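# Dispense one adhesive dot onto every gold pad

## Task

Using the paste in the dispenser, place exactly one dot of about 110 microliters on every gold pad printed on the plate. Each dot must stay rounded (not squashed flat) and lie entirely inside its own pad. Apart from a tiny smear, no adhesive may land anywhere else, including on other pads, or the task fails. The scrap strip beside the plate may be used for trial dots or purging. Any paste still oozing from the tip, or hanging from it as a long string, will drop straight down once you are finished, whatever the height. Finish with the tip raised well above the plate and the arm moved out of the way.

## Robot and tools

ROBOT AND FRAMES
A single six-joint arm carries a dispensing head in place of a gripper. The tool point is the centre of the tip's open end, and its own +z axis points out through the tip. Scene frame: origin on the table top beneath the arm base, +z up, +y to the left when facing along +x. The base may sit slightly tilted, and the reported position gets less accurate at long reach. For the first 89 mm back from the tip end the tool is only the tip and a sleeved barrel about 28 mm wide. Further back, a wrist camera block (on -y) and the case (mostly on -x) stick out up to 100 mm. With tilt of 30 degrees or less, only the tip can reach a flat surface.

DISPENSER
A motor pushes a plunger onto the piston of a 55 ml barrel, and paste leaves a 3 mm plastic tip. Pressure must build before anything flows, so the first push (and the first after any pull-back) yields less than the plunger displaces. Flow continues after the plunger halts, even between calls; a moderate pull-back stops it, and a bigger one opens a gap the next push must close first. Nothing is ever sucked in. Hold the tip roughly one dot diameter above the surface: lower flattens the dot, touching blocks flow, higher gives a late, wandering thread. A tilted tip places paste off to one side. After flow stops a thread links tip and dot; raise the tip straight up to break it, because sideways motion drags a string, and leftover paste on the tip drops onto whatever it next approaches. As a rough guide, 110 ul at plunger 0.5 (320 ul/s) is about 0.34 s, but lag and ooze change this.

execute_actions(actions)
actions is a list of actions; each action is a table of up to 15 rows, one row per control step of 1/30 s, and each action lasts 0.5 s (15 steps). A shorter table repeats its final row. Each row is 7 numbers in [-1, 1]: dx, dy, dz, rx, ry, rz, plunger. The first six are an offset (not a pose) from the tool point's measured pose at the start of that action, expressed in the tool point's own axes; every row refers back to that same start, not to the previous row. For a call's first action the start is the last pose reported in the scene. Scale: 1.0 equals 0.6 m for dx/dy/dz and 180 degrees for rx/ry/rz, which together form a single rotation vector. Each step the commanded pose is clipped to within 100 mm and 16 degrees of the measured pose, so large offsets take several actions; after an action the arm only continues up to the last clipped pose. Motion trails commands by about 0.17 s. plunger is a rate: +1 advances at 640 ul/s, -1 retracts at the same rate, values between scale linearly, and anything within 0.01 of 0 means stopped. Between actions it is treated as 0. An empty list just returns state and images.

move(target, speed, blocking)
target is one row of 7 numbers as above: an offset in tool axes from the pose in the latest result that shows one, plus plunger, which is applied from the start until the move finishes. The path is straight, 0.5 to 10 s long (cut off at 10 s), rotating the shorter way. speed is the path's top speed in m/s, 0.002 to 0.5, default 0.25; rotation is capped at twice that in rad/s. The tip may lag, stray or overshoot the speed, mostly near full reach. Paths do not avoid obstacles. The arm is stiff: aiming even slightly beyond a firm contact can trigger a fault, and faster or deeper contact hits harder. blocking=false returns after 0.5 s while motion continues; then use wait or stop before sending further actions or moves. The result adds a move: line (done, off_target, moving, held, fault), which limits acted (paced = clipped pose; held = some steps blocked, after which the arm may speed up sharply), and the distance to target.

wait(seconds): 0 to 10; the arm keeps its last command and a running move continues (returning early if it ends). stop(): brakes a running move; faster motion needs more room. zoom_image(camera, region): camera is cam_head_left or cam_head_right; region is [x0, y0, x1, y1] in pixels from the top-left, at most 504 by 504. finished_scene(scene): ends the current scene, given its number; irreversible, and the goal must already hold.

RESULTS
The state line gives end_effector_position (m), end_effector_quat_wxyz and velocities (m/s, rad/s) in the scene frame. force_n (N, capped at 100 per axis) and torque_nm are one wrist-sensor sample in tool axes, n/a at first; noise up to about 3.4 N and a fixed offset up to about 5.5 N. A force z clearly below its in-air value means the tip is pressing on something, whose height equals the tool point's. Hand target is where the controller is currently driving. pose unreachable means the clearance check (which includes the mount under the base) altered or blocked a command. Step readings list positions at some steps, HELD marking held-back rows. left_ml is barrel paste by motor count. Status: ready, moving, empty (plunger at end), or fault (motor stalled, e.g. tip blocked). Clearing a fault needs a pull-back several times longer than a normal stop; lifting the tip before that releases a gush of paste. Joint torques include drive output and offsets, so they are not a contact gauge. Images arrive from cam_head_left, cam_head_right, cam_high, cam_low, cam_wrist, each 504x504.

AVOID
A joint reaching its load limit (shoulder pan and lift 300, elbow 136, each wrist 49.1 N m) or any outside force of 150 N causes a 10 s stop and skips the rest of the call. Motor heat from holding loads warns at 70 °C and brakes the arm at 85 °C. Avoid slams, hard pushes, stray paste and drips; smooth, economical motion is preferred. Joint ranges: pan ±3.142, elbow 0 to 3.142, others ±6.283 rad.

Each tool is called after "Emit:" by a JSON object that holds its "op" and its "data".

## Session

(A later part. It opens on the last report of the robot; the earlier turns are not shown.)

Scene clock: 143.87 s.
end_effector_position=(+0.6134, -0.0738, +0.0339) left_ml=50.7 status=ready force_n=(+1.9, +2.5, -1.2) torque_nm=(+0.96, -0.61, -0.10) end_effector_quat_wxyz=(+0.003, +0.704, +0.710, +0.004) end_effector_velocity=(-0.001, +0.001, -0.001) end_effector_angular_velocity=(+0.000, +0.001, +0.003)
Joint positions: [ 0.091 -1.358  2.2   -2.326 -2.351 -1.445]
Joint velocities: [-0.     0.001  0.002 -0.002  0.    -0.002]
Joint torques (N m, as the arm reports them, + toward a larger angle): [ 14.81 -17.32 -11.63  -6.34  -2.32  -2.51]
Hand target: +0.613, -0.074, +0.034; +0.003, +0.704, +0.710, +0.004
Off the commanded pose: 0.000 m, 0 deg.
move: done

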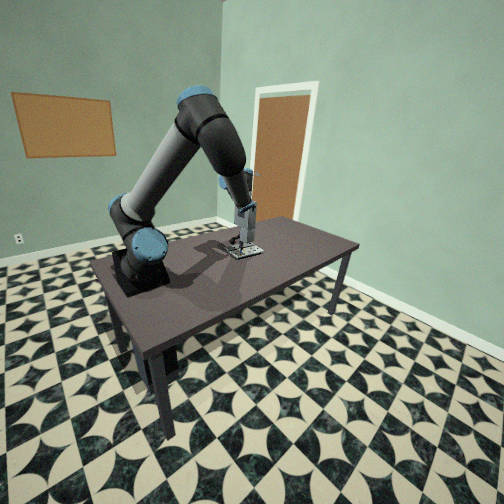

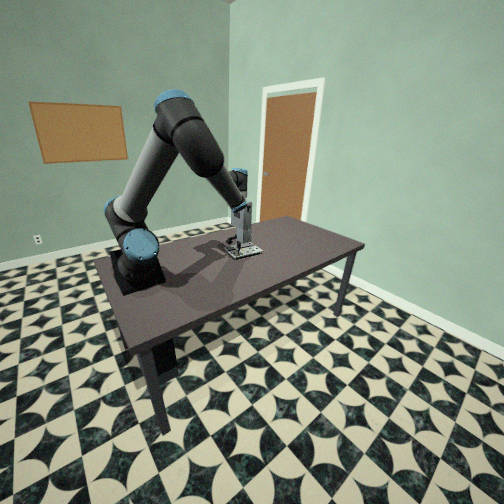

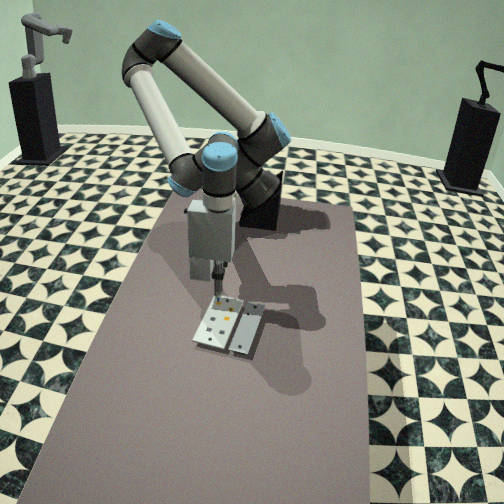

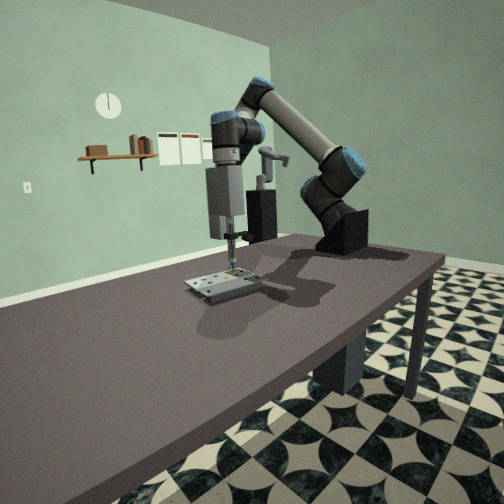

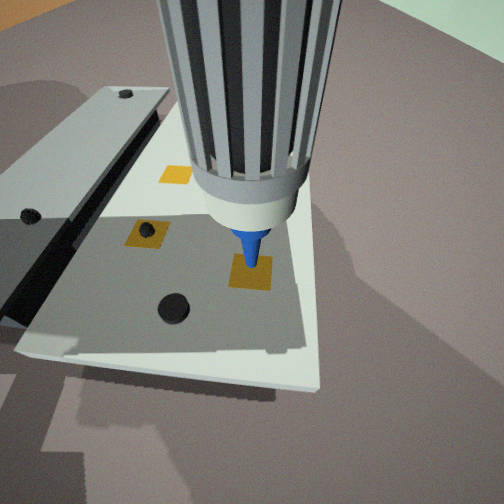

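Emit:
{"op": "execute_actions", "data": {"actions": [[[0,0,0,0,0,0,0.645]]]}}

Emit:
{"op": "wait", "data": {"seconds": 10}}

Emit:
{"op": "wait", "data": {"seconds": 10}}

Emit:
{"op": "execute_actions", "data": {"actions": [[[0,0,0,0,0,0,-0.3]]]}}

Emit:
{"op": "move", "data": {"target": [0,0,-0.04,0,0,0,0], "speed": 0.05}}

Emit:
{"op": "move", "data": {"target": [0.068,0.102,0.0175,0,0,0,0], "speed": 0.15}}

Scene clock: 150.97 s.
end_effector_position=(+0.6132, -0.0738, +0.0337) left_ml=50.5 status=moving force_n=(+3.1, +0.5, -2.1) torque_nm=(+0.32, -1.03, -0.09) end_effector_quat_wxyz=(+0.003, +0.704, +0.710, +0.004) end_effector_velocity=(+0.000, -0.000, -0.001) end_effector_angular_velocity=(-0.000, +0.000, -0.000)
Joint positions: [ 0.091 -1.358  2.2   -2.326 -2.351 -1.445]
Joint velocities: [-0.001  0.001  0.    -0.001 -0.    -0.001]
Joint torques (N m, as the arm reports them, + toward a larger angle): [ 34.55 -40.32 -28.03  -0.07  -1.6    2.75]
Hand target: +0.613, -0.074, +0.034; +0.003, +0.704, +0.710, +0.004
Off the commanded pose: 0.000 m, 0 deg.
Step readings (end_effector_position):
0: (+0.6133, -0.0738, +0.0338)
1: (+0.6133, -0.0738, +0.0338)
2: (+0.6133, -0.0738, +0.0338)
4: (+0.6133, -0.0738, +0.0338)
8: (+0.6133, -0.0738, +0.0338)
15: end_effector_position above

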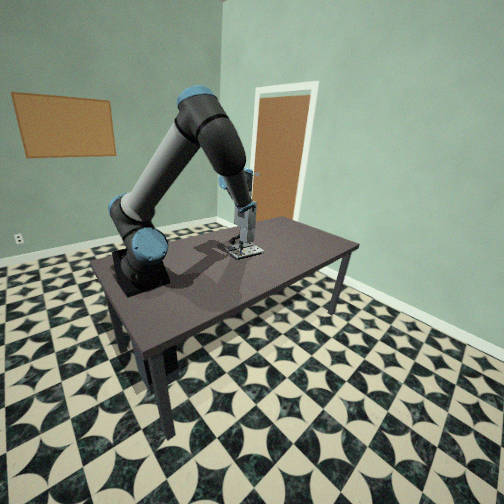

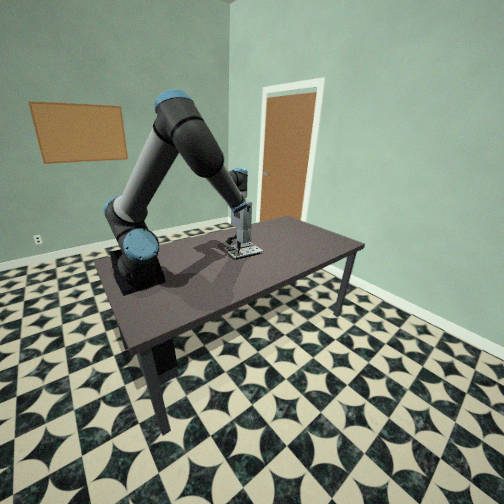

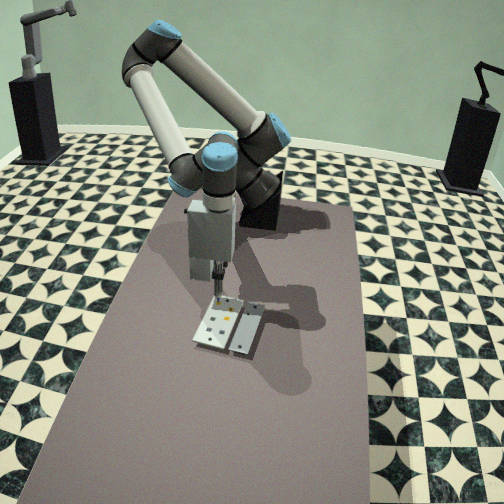

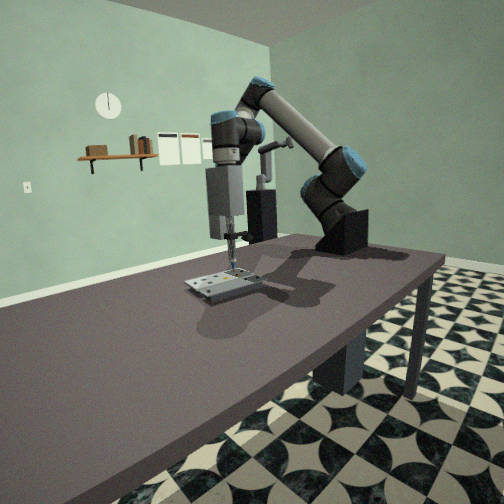

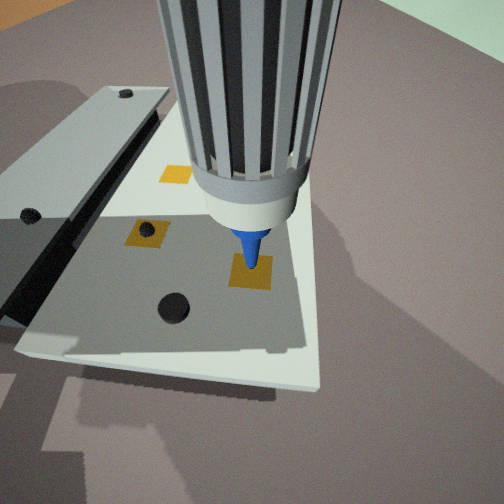

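Scene clock: 160.97 s.
end_effector_position=(+0.6134, -0.0738, +0.0339) left_ml=50.5 status=ready force_n=(+0.3, +1.9, -3.1) torque_nm=(+0.78, +0.13, -0.14) end_effector_quat_wxyz=(+0.003, +0.704, +0.710, +0.004) end_effector_velocity=(-0.000, -0.000, +0.000) end_effector_angular_velocity=(-0.000, -0.001, -0.001)
Joint positions: [ 0.091 -1.358  2.2   -2.326 -2.351 -1.445]
Joint velocities: [ 0.    -0.001  0.001 -0.001 -0.     0.   ]
Joint torques (N m, as the arm reports them, + toward a larger angle): [ 51.59 -56.72 -37.41  -0.41   2.26   2.58]
Hand target: +0.613, -0.074, +0.034; +0.003, +0.704, +0.710, +0.004
Off the commanded pose: 0.000 m, 0 deg.
wait: 10.00 s; at rest by 0.20 s

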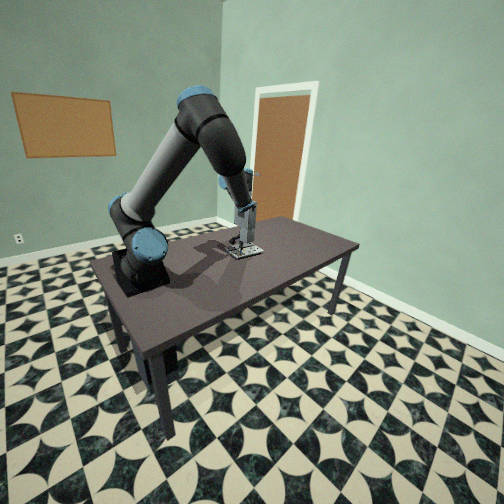

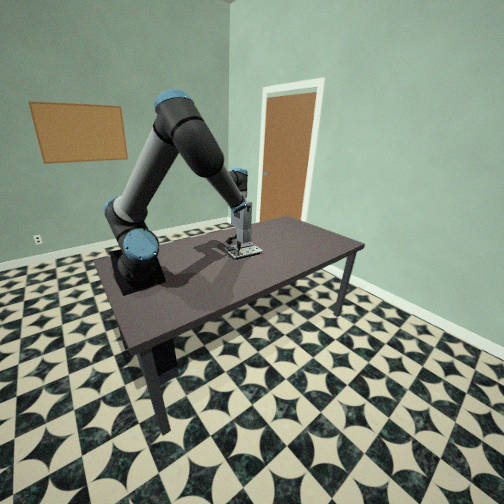

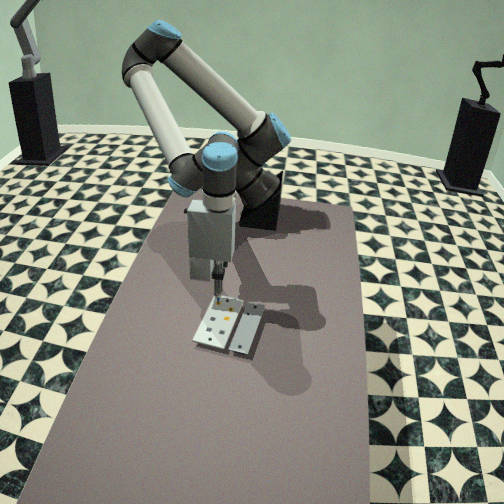

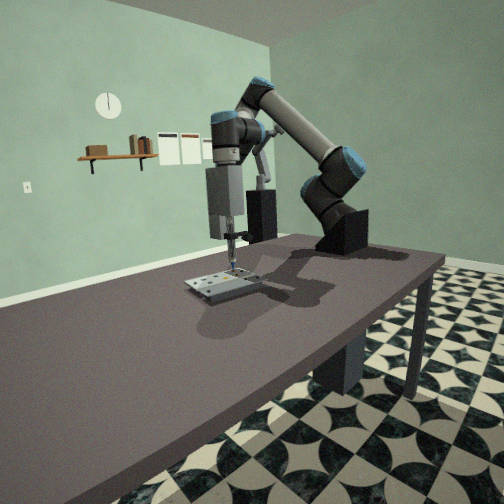

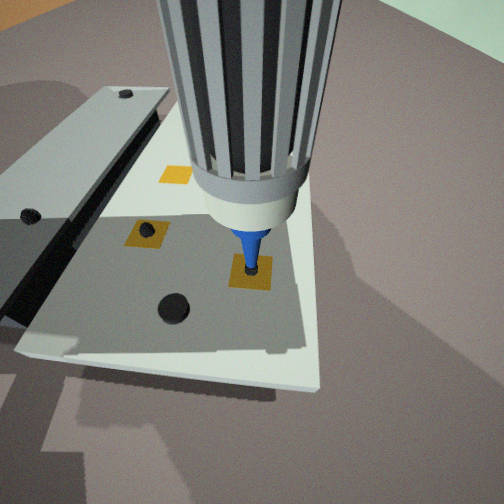

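Scene clock: 170.97 s.
end_effector_position=(+0.6134, -0.0738, +0.0339) left_ml=50.5 status=ready force_n=(+1.8, +1.1, -0.9) torque_nm=(+0.51, -0.60, -0.08) end_effector_quat_wxyz=(+0.003, +0.704, +0.710, +0.004) end_effector_velocity=(+0.000, +0.001, +0.000) end_effector_angular_velocity=(+0.001, -0.001, +0.001)
Joint positions: [ 0.091 -1.358  2.2   -2.326 -2.351 -1.445]
Joint velocities: [ 0.001 -0.    -0.     0.     0.001 -0.   ]
Joint torques (N m, as the arm reports them, + toward a larger angle): [ 50.26 -56.39 -36.41  -0.86   1.95   2.28]
Hand target: +0.613, -0.074, +0.034; +0.003, +0.704, +0.710, +0.004
Off the commanded pose: 0.000 m, 0 deg.
wait: 10.00 s; at rest by 0.17 s

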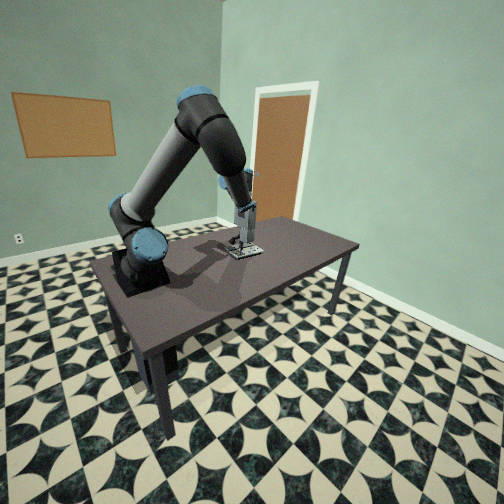

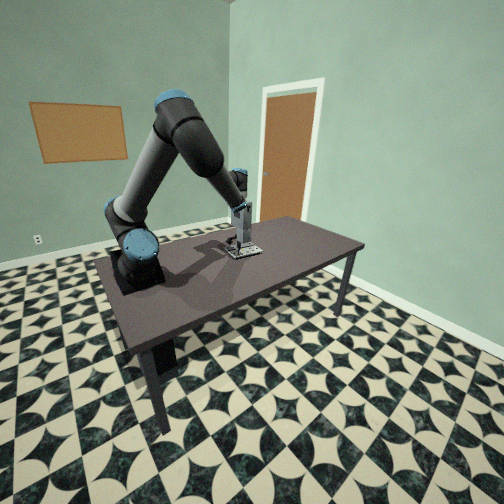

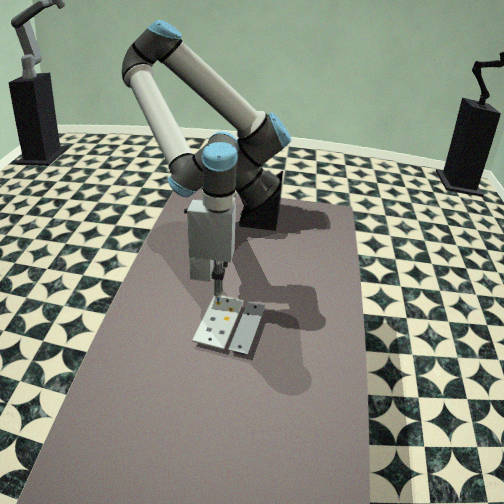

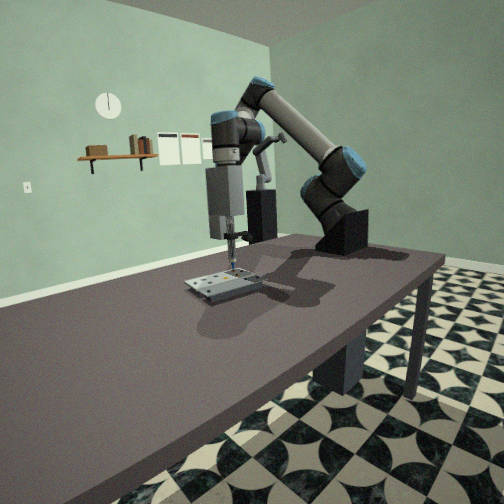

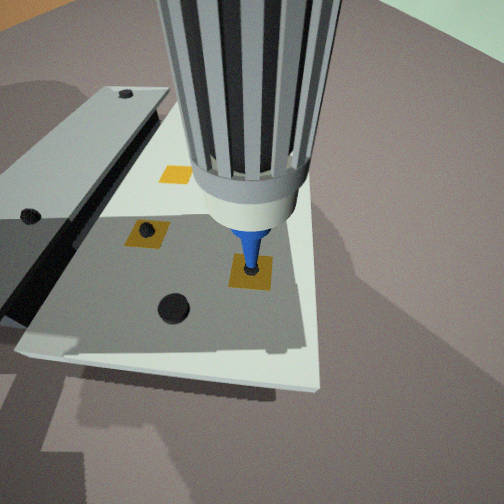

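Scene clock: 171.47 s.
end_effector_position=(+0.6134, -0.0738, +0.0339) left_ml=50.5 status=moving force_n=(+1.0, -1.3, -3.1) torque_nm=(-0.38, -0.25, -0.10) end_effector_quat_wxyz=(+0.003, +0.704, +0.710, +0.004) end_effector_velocity=(+0.001, -0.000, +0.001) end_effector_angular_velocity=(+0.001, -0.002, -0.001)
Joint positions: [ 0.091 -1.358  2.2   -2.326 -2.351 -1.445]
Joint velocities: [ 0.    -0.001 -0.001 -0.001  0.001 -0.   ]
Joint torques (N m, as the arm reports them, + toward a larger angle): [ 50.47 -55.75 -36.83  -0.69   2.     2.41]
Hand target: +0.613, -0.074, +0.034; +0.003, +0.704, +0.710, +0.004
Off the commanded pose: 0.000 m, 0 deg.
Step readings (end_effector_position):
0: (+0.6134, -0.0738, +0.0339)
1: (+0.6134, -0.0738, +0.0339)
2: (+0.6134, -0.0738, +0.0339)
4: (+0.6134, -0.0738, +0.0339)
8: (+0.6134, -0.0738, +0.0339)
15: end_effector_position above

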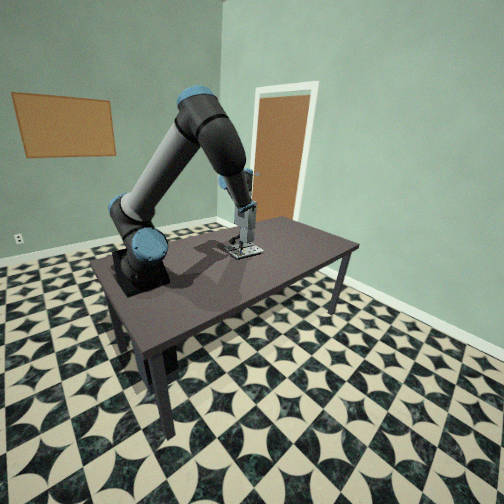

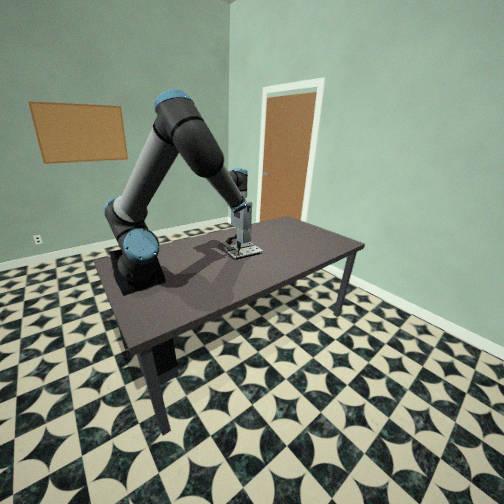

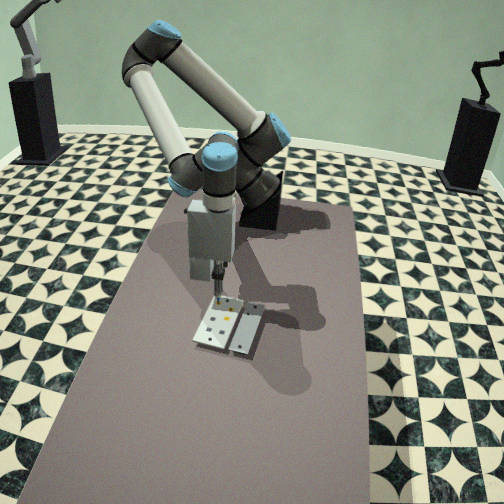

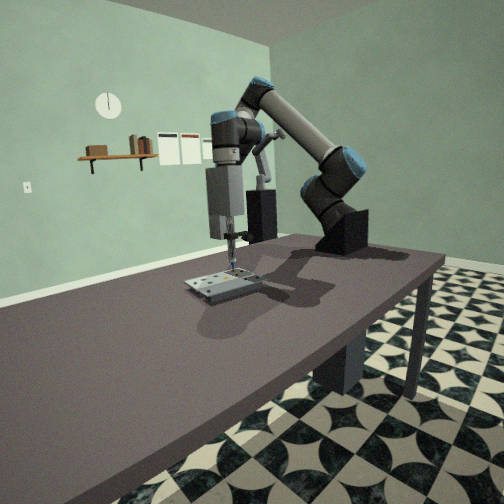

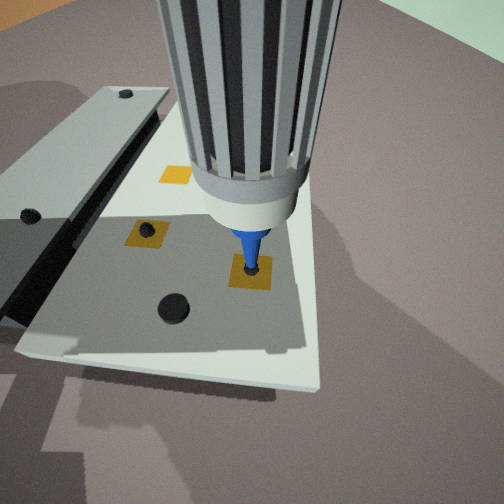

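Scene clock: 172.30 s.
end_effector_position=(+0.6131, -0.0738, +0.0578) left_ml=50.5 status=ready force_n=(+1.8, +2.1, -1.9) torque_nm=(+0.88, -0.54, -0.06) end_effector_quat_wxyz=(+0.003, +0.704, +0.710, +0.004) end_effector_velocity=(+0.001, -0.000, +0.002) end_effector_angular_velocity=(+0.000, +0.000, -0.002)
Joint positions: [ 0.117 -1.378  2.175 -2.255 -2.349 -1.408]
Joint velocities: [ 0.002 -0.001 -0.003  0.005  0.001  0.004]
Joint torques (N m, as the arm reports them, + toward a larger angle): [ 49.81 -54.13 -38.95   0.13   2.49   2.77]
Hand target: +0.613, -0.074, +0.058; +0.003, +0.704, +0.710, +0.004
Off the commanded pose: 0.000 m, 0 deg.
move: done

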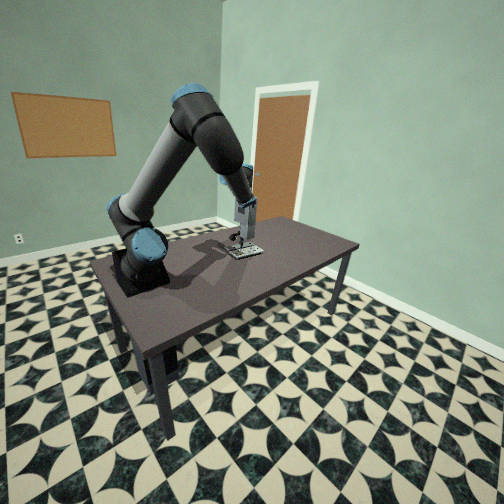

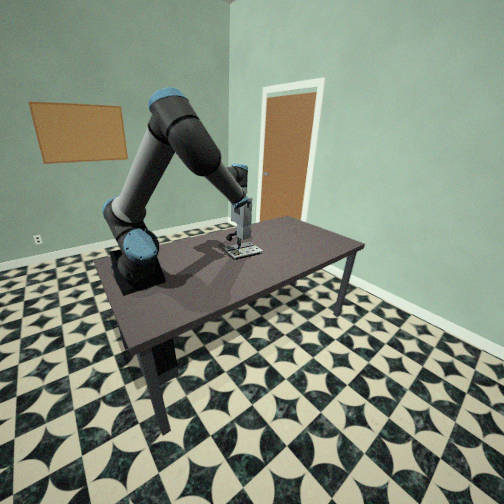

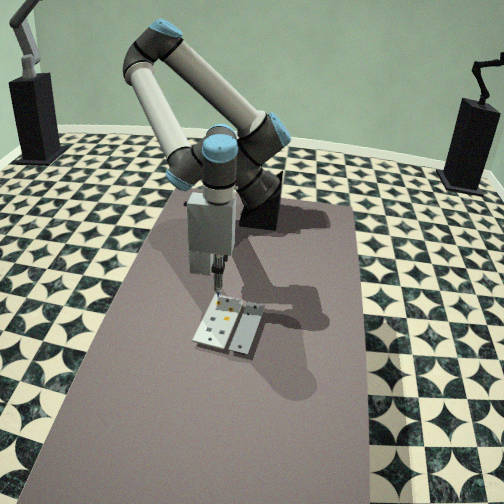

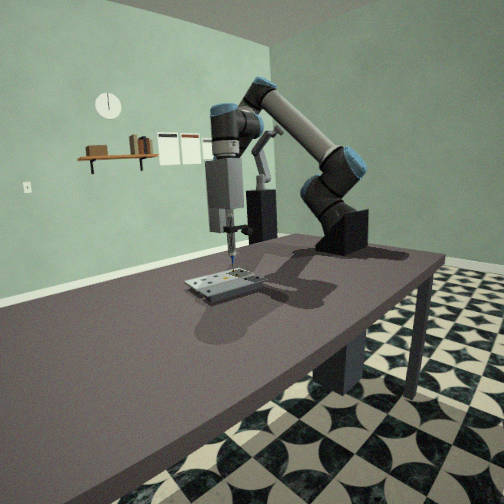

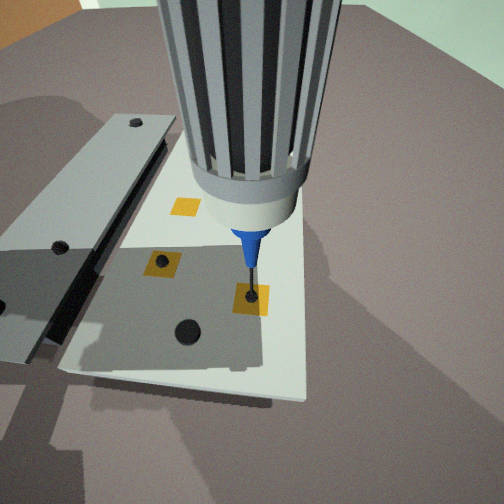

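Scene clock: 173.27 s.
end_effector_position=(+0.6740, -0.0326, +0.0480) left_ml=50.5 status=ready force_n=(+0.5, +0.9, -4.1) torque_nm=(+0.42, -0.06, -0.09) end_effector_quat_wxyz=(+0.003, +0.704, +0.710, +0.005) end_effector_velocity=(+0.001, +0.000, -0.000) end_effector_angular_velocity=(-0.000, +0.000, -0.000)
Joint positions: [ 0.138 -1.243  2.071 -2.267 -2.346 -1.38 ]
Joint velocities: [-0.     0.002 -0.003  0.    -0.     0.   ]
Joint torques (N m, as the arm reports them, + toward a larger angle): [ 58.99 -21.37 -39.27  -1.74  -0.52   2.8 ]
Hand target: +0.674, -0.033, +0.048; +0.003, +0.704, +0.710, +0.004
Off the commanded pose: 0.000 m, 0 deg.
move: done

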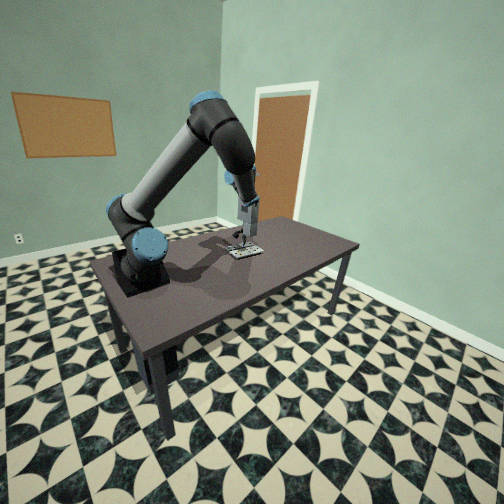

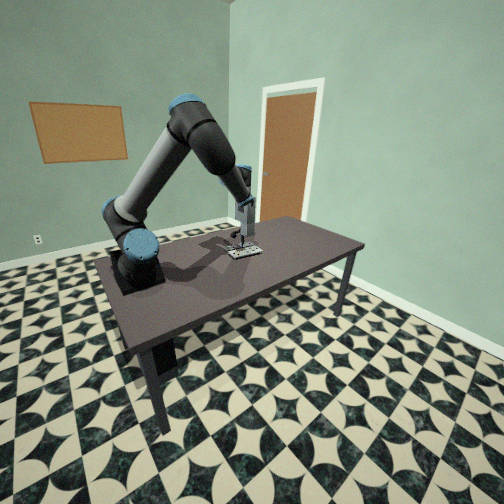

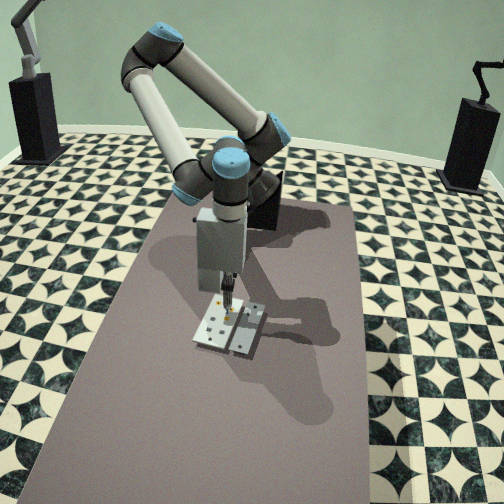

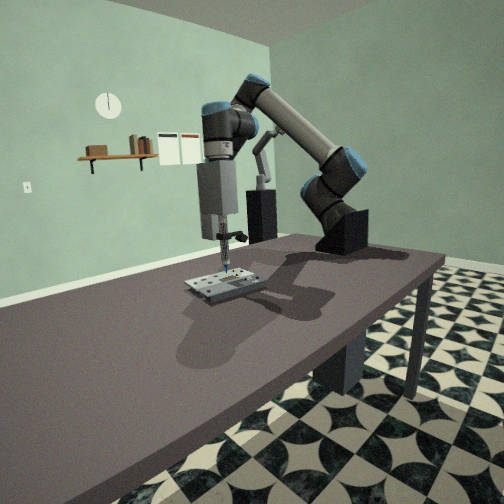

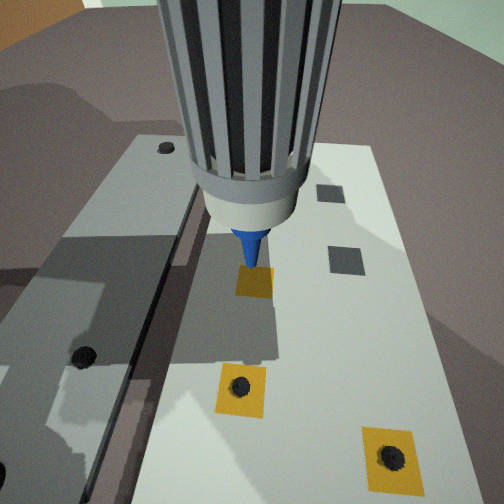

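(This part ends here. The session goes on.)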